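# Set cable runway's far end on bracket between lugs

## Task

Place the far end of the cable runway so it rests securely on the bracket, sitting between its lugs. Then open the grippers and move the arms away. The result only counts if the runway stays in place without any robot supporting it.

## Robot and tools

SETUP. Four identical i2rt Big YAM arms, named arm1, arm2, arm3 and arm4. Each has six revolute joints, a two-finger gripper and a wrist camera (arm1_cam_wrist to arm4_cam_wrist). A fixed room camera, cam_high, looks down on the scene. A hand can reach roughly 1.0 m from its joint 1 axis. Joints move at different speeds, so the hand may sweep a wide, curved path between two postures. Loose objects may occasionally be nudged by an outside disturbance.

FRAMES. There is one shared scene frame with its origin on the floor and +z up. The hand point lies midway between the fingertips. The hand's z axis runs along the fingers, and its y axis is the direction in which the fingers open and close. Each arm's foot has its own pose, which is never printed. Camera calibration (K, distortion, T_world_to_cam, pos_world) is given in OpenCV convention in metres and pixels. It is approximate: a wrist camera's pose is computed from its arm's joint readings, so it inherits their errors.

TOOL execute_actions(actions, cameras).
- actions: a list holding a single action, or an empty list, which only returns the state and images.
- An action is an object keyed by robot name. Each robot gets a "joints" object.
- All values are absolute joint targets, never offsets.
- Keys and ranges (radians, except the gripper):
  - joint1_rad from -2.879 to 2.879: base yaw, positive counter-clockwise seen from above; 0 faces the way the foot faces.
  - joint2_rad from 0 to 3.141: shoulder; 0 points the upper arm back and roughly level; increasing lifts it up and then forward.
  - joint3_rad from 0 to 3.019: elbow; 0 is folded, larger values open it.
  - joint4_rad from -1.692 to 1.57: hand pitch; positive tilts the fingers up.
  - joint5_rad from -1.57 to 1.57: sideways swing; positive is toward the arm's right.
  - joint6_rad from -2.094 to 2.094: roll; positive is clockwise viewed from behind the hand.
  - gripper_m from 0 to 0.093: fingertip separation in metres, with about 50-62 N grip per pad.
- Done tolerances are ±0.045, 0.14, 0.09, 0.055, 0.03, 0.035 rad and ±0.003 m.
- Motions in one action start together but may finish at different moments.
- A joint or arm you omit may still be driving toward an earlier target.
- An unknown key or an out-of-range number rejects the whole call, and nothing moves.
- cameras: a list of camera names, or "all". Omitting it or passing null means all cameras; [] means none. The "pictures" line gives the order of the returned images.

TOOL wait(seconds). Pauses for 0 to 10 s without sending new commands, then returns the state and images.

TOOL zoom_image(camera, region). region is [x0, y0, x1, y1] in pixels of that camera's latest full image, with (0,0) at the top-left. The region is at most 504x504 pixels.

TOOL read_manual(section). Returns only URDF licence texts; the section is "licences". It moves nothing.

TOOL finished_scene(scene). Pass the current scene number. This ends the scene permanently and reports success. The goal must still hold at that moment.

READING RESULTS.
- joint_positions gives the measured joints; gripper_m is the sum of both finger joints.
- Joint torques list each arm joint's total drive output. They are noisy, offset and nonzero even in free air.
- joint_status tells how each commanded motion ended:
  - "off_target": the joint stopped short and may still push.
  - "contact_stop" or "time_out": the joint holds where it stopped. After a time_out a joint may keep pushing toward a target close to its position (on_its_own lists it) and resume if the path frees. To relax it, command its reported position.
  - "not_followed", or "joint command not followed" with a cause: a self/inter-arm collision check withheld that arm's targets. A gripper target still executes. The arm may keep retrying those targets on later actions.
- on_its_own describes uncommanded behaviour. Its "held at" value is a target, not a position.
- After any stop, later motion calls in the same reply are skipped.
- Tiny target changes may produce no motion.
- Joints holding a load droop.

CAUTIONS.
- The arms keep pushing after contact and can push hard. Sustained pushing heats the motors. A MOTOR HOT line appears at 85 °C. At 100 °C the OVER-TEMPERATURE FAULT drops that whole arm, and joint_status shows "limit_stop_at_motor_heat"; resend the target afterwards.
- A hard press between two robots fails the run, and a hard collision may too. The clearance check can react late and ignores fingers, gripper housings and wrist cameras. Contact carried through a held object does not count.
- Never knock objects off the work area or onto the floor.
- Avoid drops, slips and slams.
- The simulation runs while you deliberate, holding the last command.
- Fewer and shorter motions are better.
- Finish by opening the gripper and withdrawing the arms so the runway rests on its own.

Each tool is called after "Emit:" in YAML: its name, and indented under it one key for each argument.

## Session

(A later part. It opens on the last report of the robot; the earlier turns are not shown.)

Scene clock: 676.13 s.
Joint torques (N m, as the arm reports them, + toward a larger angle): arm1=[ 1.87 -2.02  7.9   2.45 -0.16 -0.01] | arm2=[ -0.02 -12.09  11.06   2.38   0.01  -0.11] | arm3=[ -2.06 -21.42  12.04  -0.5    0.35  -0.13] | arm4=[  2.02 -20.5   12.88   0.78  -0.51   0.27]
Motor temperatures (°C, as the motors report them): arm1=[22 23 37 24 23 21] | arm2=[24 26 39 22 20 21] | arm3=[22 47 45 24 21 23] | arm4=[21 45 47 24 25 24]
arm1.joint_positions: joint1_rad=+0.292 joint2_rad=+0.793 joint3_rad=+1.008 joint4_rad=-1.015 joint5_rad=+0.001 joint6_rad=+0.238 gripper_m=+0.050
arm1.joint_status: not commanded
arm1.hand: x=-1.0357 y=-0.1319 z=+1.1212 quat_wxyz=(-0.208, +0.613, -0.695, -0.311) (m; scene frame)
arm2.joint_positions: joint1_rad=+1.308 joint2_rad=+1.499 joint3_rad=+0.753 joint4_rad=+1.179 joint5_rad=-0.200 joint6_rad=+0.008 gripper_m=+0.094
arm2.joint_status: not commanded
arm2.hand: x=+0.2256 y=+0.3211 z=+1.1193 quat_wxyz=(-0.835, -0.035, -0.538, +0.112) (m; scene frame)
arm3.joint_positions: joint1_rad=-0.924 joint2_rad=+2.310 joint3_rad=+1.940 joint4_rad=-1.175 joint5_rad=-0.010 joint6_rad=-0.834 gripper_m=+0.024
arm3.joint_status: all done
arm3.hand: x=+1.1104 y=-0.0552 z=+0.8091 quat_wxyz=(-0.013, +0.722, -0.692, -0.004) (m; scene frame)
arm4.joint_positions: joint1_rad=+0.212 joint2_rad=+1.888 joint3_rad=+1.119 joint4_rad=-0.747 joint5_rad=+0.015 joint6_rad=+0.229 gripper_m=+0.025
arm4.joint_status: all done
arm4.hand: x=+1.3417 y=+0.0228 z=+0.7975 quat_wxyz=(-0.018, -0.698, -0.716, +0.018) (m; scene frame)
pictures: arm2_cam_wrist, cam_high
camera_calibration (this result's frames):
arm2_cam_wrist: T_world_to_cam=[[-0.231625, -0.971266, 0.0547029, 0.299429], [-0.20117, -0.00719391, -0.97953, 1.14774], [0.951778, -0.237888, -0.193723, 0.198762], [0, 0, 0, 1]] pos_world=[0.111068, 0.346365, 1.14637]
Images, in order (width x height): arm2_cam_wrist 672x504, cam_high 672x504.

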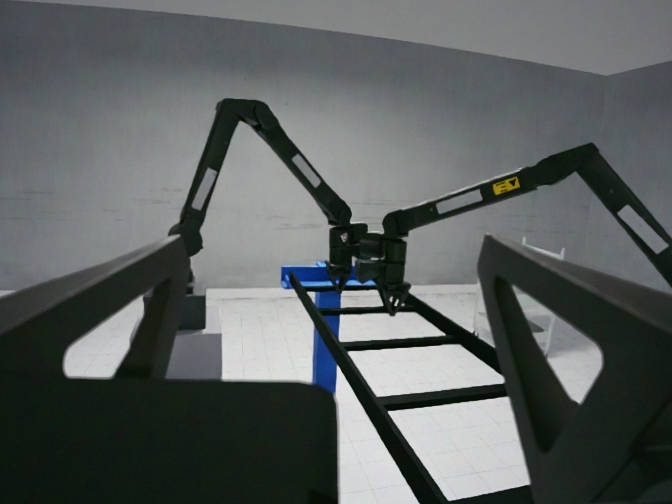

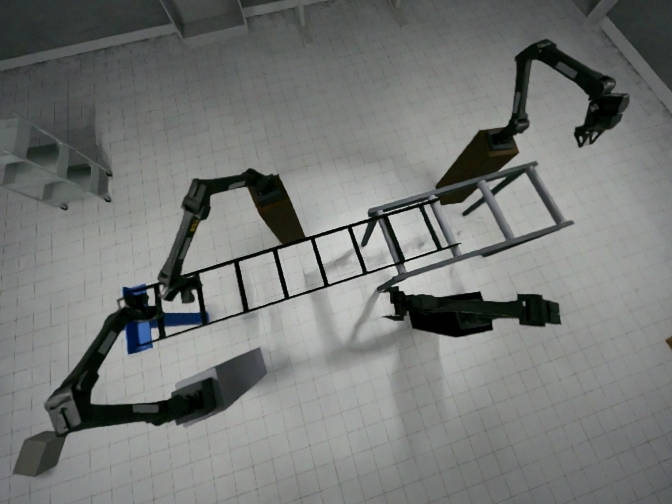

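Emit:
execute_actions:
  actions:
    - {"arm4":{"joints":{"joint1_rad":0.28,"joint2_rad":1.8,"joint3_rad":1.2,"joint4_rad":-0.73,"joint6_rad":0.28}},"arm3":{"joints":{"joint1_rad":-0.965,"joint2_rad":2.295,"joint3_rad":2.075,"joint4_rad":-1.21,"joint6_rad":-0.86}}}
  cameras: ["arm4_cam_wrist","cam_high"]

Emit:
zoom_image:
  camera: "cam_high"
  region: [100, 265, 220, 365]

Scene clock: 687.17 s.
Joint torques (N m, as the arm reports them, + toward a larger angle): arm1=[ 1.99 -2.29  7.88  2.43 -0.16 -0.03] | arm2=[  0.01 -12.06  11.08   2.37   0.01  -0.11] | arm3=[ -1.47 -22.3   11.71  -0.52   0.46  -0.04] | arm4=[  0.82 -21.8   12.84   1.07  -0.68   0.13]
Motor temperatures (°C, as the motors report them): arm1=[22 23 37 24 23 21] | arm2=[24 26 40 22 20 21] | arm3=[22 46 46 24 22 23] | arm4=[21 44 46 24 25 24]
arm1.joint_positions: joint1_rad=+0.292 joint2_rad=+0.793 joint3_rad=+1.008 joint4_rad=-1.015 joint5_rad=+0.001 joint6_rad=+0.238 gripper_m=+0.050
arm1.joint_status: not commanded
arm1.hand: x=-1.0357 y=-0.1319 z=+1.1212 quat_wxyz=(-0.208, +0.613, -0.695, -0.311) (m; scene frame)
arm2.joint_positions: joint1_rad=+1.308 joint2_rad=+1.499 joint3_rad=+0.753 joint4_rad=+1.179 joint5_rad=-0.200 joint6_rad=+0.008 gripper_m=+0.094
arm2.joint_status: not commanded
arm2.hand: x=+0.2256 y=+0.3211 z=+1.1193 quat_wxyz=(-0.835, -0.035, -0.538, +0.112) (m; scene frame)
arm3.joint_positions: joint1_rad=-0.943 joint2_rad=+2.346 joint3_rad=+2.011 joint4_rad=-1.194 joint5_rad=-0.012 joint6_rad=-0.854 gripper_m=+0.024
arm3.joint_status: all done
arm3.hand: x=+1.1315 y=-0.0531 z=+0.8102 quat_wxyz=(-0.021, +0.721, -0.692, -0.005) (m; scene frame)
arm4.joint_positions: joint1_rad=+0.255 joint2_rad=+1.888 joint3_rad=+1.121 joint4_rad=-0.733 joint5_rad=+0.020 joint6_rad=+0.268 gripper_m=+0.025
arm4.joint_status: all done
arm4.hand: x=+1.3626 y=+0.0245 z=+0.7980 quat_wxyz=(-0.025, -0.696, -0.717, +0.023) (m; scene frame)
pictures: arm4_cam_wrist, cam_high
camera_calibration (this result's frames):
arm4_cam_wrist: T_world_to_cam=[[-0.999619, -0.0272649, -0.0041835, 1.3647], [-0.0252831, 0.844997, 0.534172, -0.408152], [-0.0110291, 0.534075, -0.845365, 0.801109], [0, 0, 0, 1]] pos_world=[1.3627, -0.0457558, 0.900962]
Images, in order (width x height): arm4_cam_wrist 672x504, cam_high 672x504.

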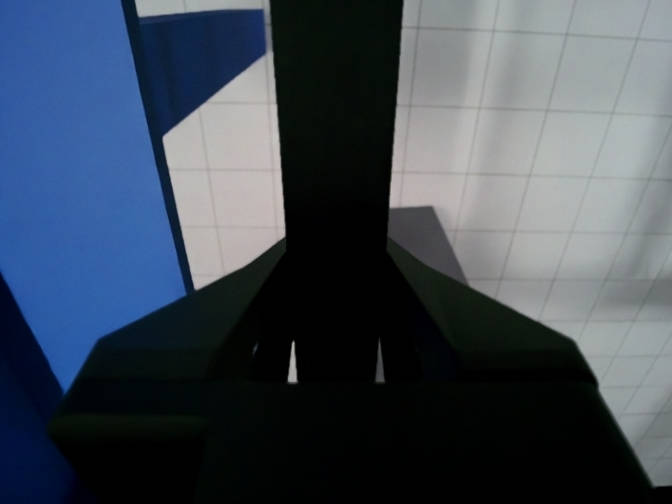

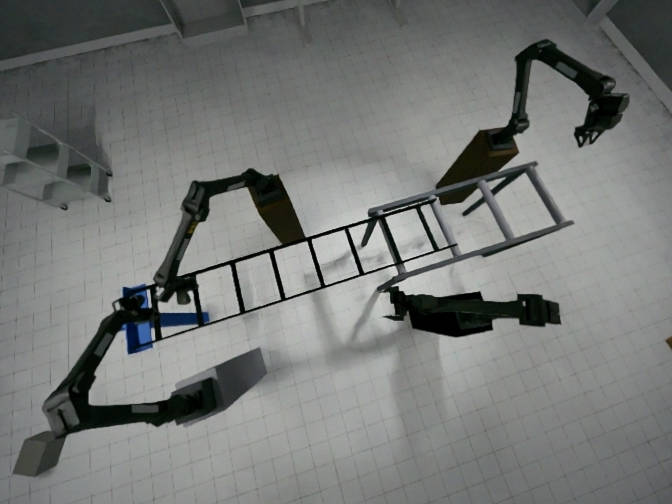

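Region (100, 265, 220, 365) of cam_high's 672x504 image, scaled by 4.200, with more detail than that image has.

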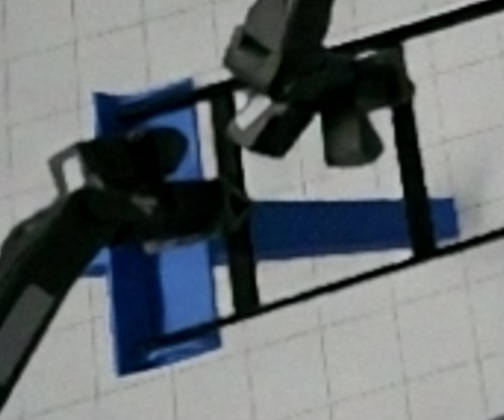

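Emit:
execute_actions:
  actions:
    - {"arm4":{"joints":{"joint1_rad":0.275,"joint2_rad":1.865,"joint3_rad":1.16}},"arm3":{"joints":{"joint1_rad":-0.955,"joint2_rad":2.335,"joint3_rad":2.05}}}
  cameras: ["arm2_cam_wrist"]

Emit:
zoom_image:
  camera: "arm2_cam_wrist"
  region: [270, 245, 430, 325]

Scene clock: 691.40 s.
Joint torques (N m, as the arm reports them, + toward a larger angle): arm1=[ 1.97 -2.13  7.91  2.51 -0.16 -0.01] | arm2=[ -0.03 -12.05  11.07   2.38   0.01  -0.11] | arm3=[ -0.63 -20.33   9.83  -0.62   0.48  -0.04] | arm4=[  0.38 -17.99   9.38   0.81  -0.75   0.14]
Motor temperatures (°C, as the motors report them): arm1=[22 23 37 24 23 21] | arm2=[24 26 40 22 20 21] | arm3=[22 46 46 24 22 23] | arm4=[21 44 46 24 25 24]
arm1.joint_positions: joint1_rad=+0.292 joint2_rad=+0.793 joint3_rad=+1.008 joint4_rad=-1.015 joint5_rad=+0.001 joint6_rad=+0.238 gripper_m=+0.050
arm1.joint_status: not commanded
arm1.hand: x=-1.0357 y=-0.1319 z=+1.1212 quat_wxyz=(-0.208, +0.613, -0.695, -0.311) (m; scene frame)
arm2.joint_positions: joint1_rad=+1.308 joint2_rad=+1.499 joint3_rad=+0.753 joint4_rad=+1.179 joint5_rad=-0.200 joint6_rad=+0.008 gripper_m=+0.094
arm2.joint_status: not commanded
arm2.hand: x=+0.2256 y=+0.3211 z=+1.1193 quat_wxyz=(-0.835, -0.035, -0.538, +0.112) (m; scene frame)
arm3.joint_positions: joint1_rad=-0.942 joint2_rad=+2.356 joint3_rad=+2.011 joint4_rad=-1.193 joint5_rad=-0.013 joint6_rad=-0.854 gripper_m=+0.024
arm3.joint_status: all done
arm3.hand: x=+1.1302 y=-0.0535 z=+0.8033 quat_wxyz=(-0.016, +0.722, -0.692, -0.006) (m; scene frame)
arm4.joint_positions: joint1_rad=+0.255 joint2_rad=+1.905 joint3_rad=+1.121 joint4_rad=-0.727 joint5_rad=+0.022 joint6_rad=+0.268 gripper_m=+0.025
arm4.joint_status: all done
arm4.hand: x=+1.3618 y=+0.0259 z=+0.7902 quat_wxyz=(-0.019, -0.696, -0.717, +0.021) (m; scene frame)
pictures: arm2_cam_wrist
camera_calibration (this result's frames):
arm2_cam_wrist: T_world_to_cam=[[-0.231625, -0.971266, 0.0547029, 0.299429], [-0.20117, -0.00719391, -0.97953, 1.14774], [0.951778, -0.237888, -0.193723, 0.198762], [0, 0, 0, 1]] pos_world=[0.111068, 0.346365, 1.14637]
Images, in order (width x height): arm2_cam_wrist 672x504.

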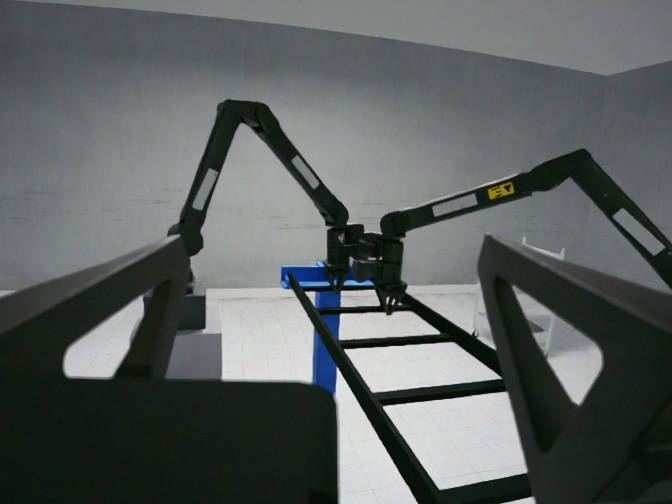

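Region (270, 245, 430, 325) of arm2_cam_wrist's 672x504 image, scaled by 3.150, with more detail than that image has.

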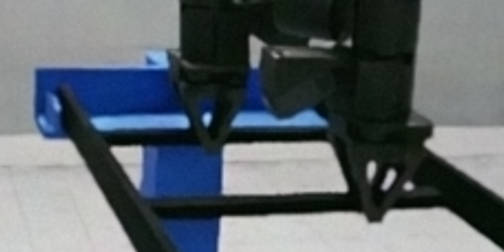

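Emit:
execute_actions:
  actions:
    - {"arm4":{"joints":{"joint1_rad":0.26,"joint2_rad":1.9,"joint3_rad":1.14}},"arm3":{"joints":{"joint1_rad":-0.945,"joint2_rad":2.352,"joint3_rad":2.03}}}
  cameras: []

Scene clock: 696.57 s.
Joint torques (N m, as the arm reports them, + toward a larger angle): arm1=[ 1.72 -2.15  7.82  2.45 -0.16 -0.02] | arm2=[  0.02 -12.08  11.06   2.38   0.01  -0.11] | arm3=[  0.33 -19.04   8.33  -0.61   0.48  -0.05] | arm4=[ -0.83 -14.84   7.78   0.71  -0.74   0.11]
Motor temperatures (°C, as the motors report them): arm1=[22 23 37 24 23 21] | arm2=[24 26 40 22 20 21] | arm3=[22 46 45 24 22 23] | arm4=[21 43 45 24 26 24]
arm1.joint_positions: joint1_rad=+0.292 joint2_rad=+0.793 joint3_rad=+1.008 joint4_rad=-1.015 joint5_rad=+0.001 joint6_rad=+0.238 gripper_m=+0.050
arm1.joint_status: not commanded
arm1.hand: x=-1.0357 y=-0.1319 z=+1.1212 quat_wxyz=(-0.208, +0.613, -0.695, -0.311) (m; scene frame)
arm2.joint_positions: joint1_rad=+1.308 joint2_rad=+1.499 joint3_rad=+0.753 joint4_rad=+1.179 joint5_rad=-0.200 joint6_rad=+0.008 gripper_m=+0.094
arm2.joint_status: not commanded
arm2.hand: x=+0.2256 y=+0.3211 z=+1.1193 quat_wxyz=(-0.835, -0.035, -0.538, +0.112) (m; scene frame)
arm3.joint_positions: joint1_rad=-0.942 joint2_rad=+2.356 joint3_rad=+2.011 joint4_rad=-1.193 joint5_rad=-0.013 joint6_rad=-0.854 gripper_m=+0.024
arm3.joint_status: all done
arm3.hand: x=+1.1302 y=-0.0535 z=+0.8033 quat_wxyz=(-0.016, +0.722, -0.692, -0.006) (m; scene frame)
arm4.joint_positions: joint1_rad=+0.255 joint2_rad=+1.906 joint3_rad=+1.121 joint4_rad=-0.727 joint5_rad=+0.022 joint6_rad=+0.268 gripper_m=+0.025
arm4.joint_status: all done
arm4.hand: x=+1.3616 y=+0.0259 z=+0.7900 quat_wxyz=(-0.019, -0.696, -0.717, +0.021) (m; scene frame)
pictures: none
No camera images: the call's "cameras" was empty. Leave "cameras" out to get every camera's image.

Seated. Open the grippers (limited so arm4's finger clears the shelf edge).

Emit:
execute_actions:
  actions:
    - {"arm4":{"joints":{"gripper_m":0.055}},"arm3":{"joints":{"gripper_m":0.06}}}
  cameras: []

Emit:
execute_actions:
  actions:
    - {"arm4":{"joints":{"joint2_rad":1.6,"joint4_rad":-1.0}},"arm3":{"joints":{"joint2_rad":2.1,"joint4_rad":-1.4}}}
  cameras: ["arm2_cam_wrist","cam_high"]

Scene clock: 701.10 s.
Joint torques (N m, as the arm reports them, + toward a larger angle): arm1=[ 1.84 -2.1   7.83  2.47 -0.16 -0.02] | arm2=[  0.   -12.05  11.07   2.38   0.01  -0.11] | arm3=[  0.39 -19.06   8.33  -0.33   0.09  -0.05] | arm4=[ -0.45 -14.95   7.67   0.75  -0.09   0.11]
Motor temperatures (°C, as the motors report them): arm1=[22 23 37 24 23 21] | arm2=[24 26 40 22 20 21] | arm3=[22 45 44 24 22 23] | arm4=[21 43 44 24 26 24]
arm1.joint_positions: joint1_rad=+0.292 joint2_rad=+0.793 joint3_rad=+1.008 joint4_rad=-1.015 joint5_rad=+0.001 joint6_rad=+0.238 gripper_m=+0.050
arm1.joint_status: not commanded
arm1.hand: x=-1.0357 y=-0.1319 z=+1.1212 quat_wxyz=(-0.208, +0.613, -0.695, -0.311) (m; scene frame)
arm2.joint_positions: joint1_rad=+1.308 joint2_rad=+1.499 joint3_rad=+0.753 joint4_rad=+1.179 joint5_rad=-0.200 joint6_rad=+0.008 gripper_m=+0.094
arm2.joint_status: not commanded
arm2.hand: x=+0.2256 y=+0.3211 z=+1.1193 quat_wxyz=(-0.835, -0.035, -0.538, +0.112) (m; scene frame)
arm3.joint_positions: joint1_rad=-0.943 joint2_rad=+2.356 joint3_rad=+2.011 joint4_rad=-1.199 joint5_rad=-0.004 joint6_rad=-0.854 gripper_m=+0.060
arm3.joint_status: all done
arm3.hand: x=+1.1304 y=-0.0558 z=+0.8032 quat_wxyz=(-0.013, +0.722, -0.692, -0.001) (m; scene frame)
arm4.joint_positions: joint1_rad=+0.256 joint2_rad=+1.906 joint3_rad=+1.121 joint4_rad=-0.727 joint5_rad=+0.004 joint6_rad=+0.272 gripper_m=+0.055
arm4.joint_status: all done
arm4.hand: x=+1.3649 y=+0.0270 z=+0.7900 quat_wxyz=(-0.024, -0.697, -0.716, +0.013) (m; scene frame)
pictures: none
No camera images: the call's "cameras" was empty. Leave "cameras" out to get every camera's image.

Scene clock: 702.50 s.
Joint torques (N m, as the arm reports them, + toward a larger angle): arm1=[ 1.78 -2.13  7.84  2.5  -0.16 -0.02] | arm2=[  0.   -12.08  11.07   2.39   0.01  -0.11] | arm3=[  0.3  -17.32   8.87  -0.19   0.04  -0.04] | arm4=[ -0.56 -10.89   9.36   0.43  -0.09   0.11]
Motor temperatures (°C, as the motors report them): arm1=[22 23 37 24 23 21] | arm2=[24 26 40 22 20 21] | arm3=[22 45 44 24 22 23] | arm4=[21 43 43 24 26 24]
arm1.joint_positions: joint1_rad=+0.292 joint2_rad=+0.793 joint3_rad=+1.008 joint4_rad=-1.015 joint5_rad=+0.001 joint6_rad=+0.238 gripper_m=+0.050
arm1.joint_status: not commanded
arm1.hand: x=-1.0357 y=-0.1319 z=+1.1212 quat_wxyz=(-0.208, +0.613, -0.695, -0.311) (m; scene frame)
arm2.joint_positions: joint1_rad=+1.308 joint2_rad=+1.499 joint3_rad=+0.753 joint4_rad=+1.179 joint5_rad=-0.200 joint6_rad=+0.008 gripper_m=+0.094
arm2.joint_status: not commanded
arm2.hand: x=+0.2256 y=+0.3211 z=+1.1193 quat_wxyz=(-0.835, -0.035, -0.538, +0.112) (m; scene frame)
arm3.joint_positions: joint1_rad=-0.943 joint2_rad=+2.102 joint3_rad=+2.011 joint4_rad=-1.389 joint5_rad=-0.003 joint6_rad=-0.854 gripper_m=+0.060
arm3.joint_status: all done
arm3.hand: x=+1.1098 y=-0.0756 z=+0.9715 quat_wxyz=(-0.046, +0.721, -0.692, +0.001) (m; scene frame)
arm4.joint_positions: joint1_rad=+0.256 joint2_rad=+1.587 joint3_rad=+1.121 joint4_rad=-0.989 joint5_rad=+0.004 joint6_rad=+0.272 gripper_m=+0.055
arm4.joint_status: all done
arm4.hand: x=+1.3559 y=+0.0545 z=+0.9319 quat_wxyz=(-0.049, -0.696, -0.715, +0.027) (m; scene frame)
pictures: arm2_cam_wrist, cam_high
camera_calibration (this result's frames):
arm2_cam_wrist: T_world_to_cam=[[-0.231625, -0.971266, 0.0547029, 0.299429], [-0.20117, -0.00719391, -0.97953, 1.14774], [0.951778, -0.237888, -0.193723, 0.198762], [0, 0, 0, 1]] pos_world=[0.111068, 0.346365, 1.14637]
Images, in order (width x height): arm2_cam_wrist 672x504, cam_high 672x504.

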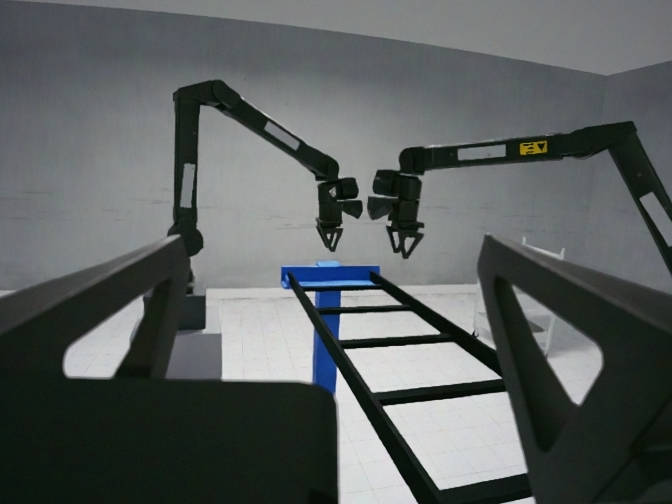

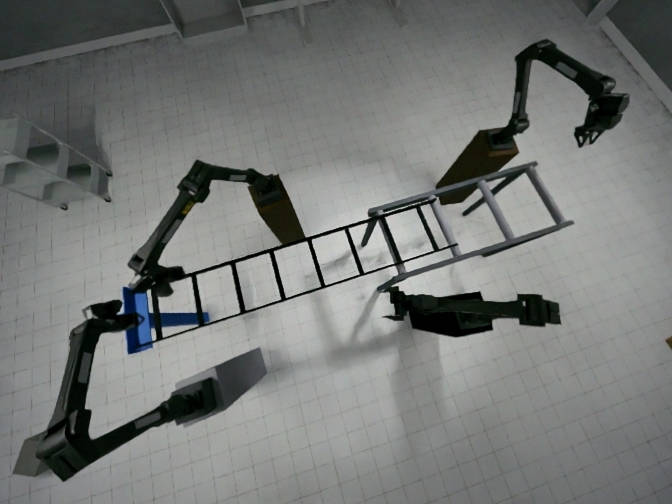

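Move further clear.

Emit:
execute_actions:
  actions:
    - {"arm4":{"joints":{"joint2_rad":1.1,"joint3_rad":0.9}},"arm3":{"joints":{"joint2_rad":1.5,"joint3_rad":1.5,"joint1_rad":-0.7}}}
  cameras: ["arm2_cam_wrist","cam_high"]

Emit:
zoom_image:
  camera: "cam_high"
  region: [100, 265, 220, 365]

Emit:
zoom_image:
  camera: "arm2_cam_wrist"
  region: [270, 245, 430, 325]

Scene clock: 708.27 s.
Joint torques (N m, as the arm reports them, + toward a larger angle): arm1=[ 1.91 -2.12  7.83  2.49 -0.18 -0.02] | arm2=[ -0.03 -12.07  11.06   2.39   0.01  -0.11] | arm3=[ 1.12 -9.72  7.73  0.14 -0.01 -0.04] | arm4=[-0.72 -5.69  9.16  1.3  -0.07  0.07]
Motor temperatures (°C, as the motors report them): arm1=[22 23 37 24 23 21] | arm2=[24 26 40 22 20 21] | arm3=[22 44 44 24 22 23] | arm4=[21 42 43 24 25 24]
arm1.joint_positions: joint1_rad=+0.292 joint2_rad=+0.793 joint3_rad=+1.008 joint4_rad=-1.015 joint5_rad=+0.001 joint6_rad=+0.238 gripper_m=+0.050
arm1.joint_status: not commanded
arm1.hand: x=-1.0357 y=-0.1319 z=+1.1212 quat_wxyz=(-0.208, +0.613, -0.695, -0.311) (m; scene frame)
arm2.joint_positions: joint1_rad=+1.308 joint2_rad=+1.499 joint3_rad=+0.753 joint4_rad=+1.179 joint5_rad=-0.200 joint6_rad=+0.008 gripper_m=+0.094
arm2.joint_status: not commanded
arm2.hand: x=+0.2256 y=+0.3211 z=+1.1193 quat_wxyz=(-0.835, -0.035, -0.538, +0.112) (m; scene frame)
arm3.joint_positions: joint1_rad=-0.706 joint2_rad=+1.498 joint3_rad=+1.500 joint4_rad=-1.392 joint5_rad=-0.002 joint6_rad=-0.854 gripper_m=+0.060
arm3.joint_status: all done
arm3.hand: x=+0.8857 y=-0.1306 z=+1.1000 quat_wxyz=(-0.090, +0.795, -0.600, -0.007) (m; scene frame)
arm4.joint_positions: joint1_rad=+0.256 joint2_rad=+1.092 joint3_rad=+0.896 joint4_rad=-0.994 joint5_rad=+0.004 joint6_rad=+0.272 gripper_m=+0.055
arm4.joint_status: all done
arm4.hand: x=+1.3287 y=+0.1417 z=+1.0355 quat_wxyz=(-0.164, -0.686, -0.703, +0.090) (m; scene frame)
pictures: arm2_cam_wrist, cam_high
camera_calibration (this result's frames):
arm2_cam_wrist: T_world_to_cam=[[-0.231625, -0.971266, 0.0547029, 0.299429], [-0.20117, -0.00719391, -0.97953, 1.14774], [0.951778, -0.237888, -0.193723, 0.198762], [0, 0, 0, 1]] pos_world=[0.111068, 0.346365, 1.14637]
Images, in order (width x height): arm2_cam_wrist 672x504, cam_high 672x504.

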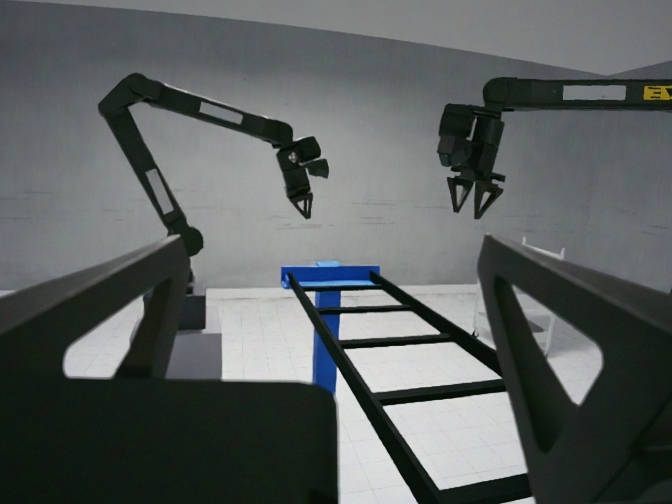

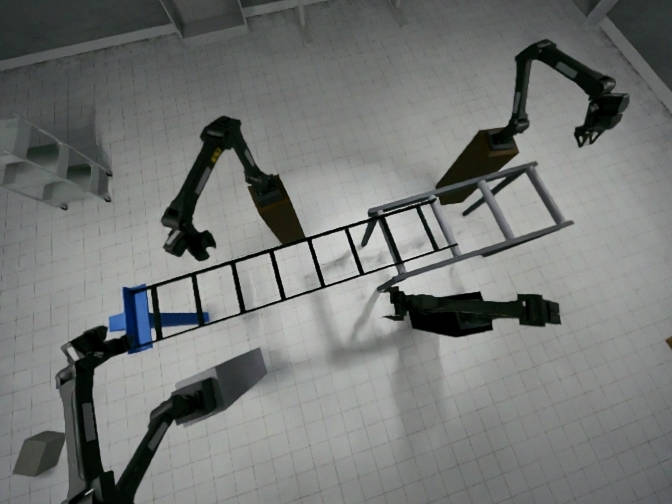

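Region (100, 265, 220, 365) of cam_high's 672x504 image, scaled by 4.200, with more detail than that image has.

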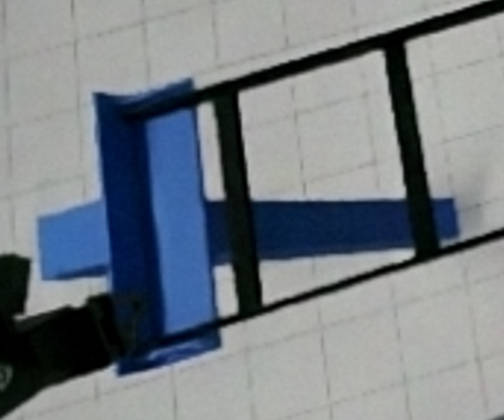

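Region (270, 245, 430, 325) of arm2_cam_wrist's 672x504 image, scaled by 3.150, with more detail than that image has.

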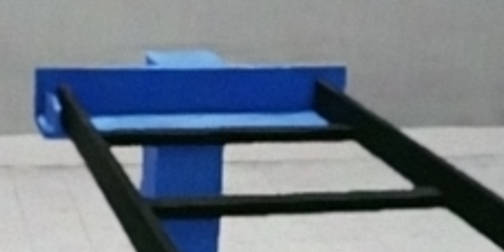

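Seated well against the back wall, between lugs.

Emit:
finished_scene:
  scene: 1

The scene is finished: the task was done.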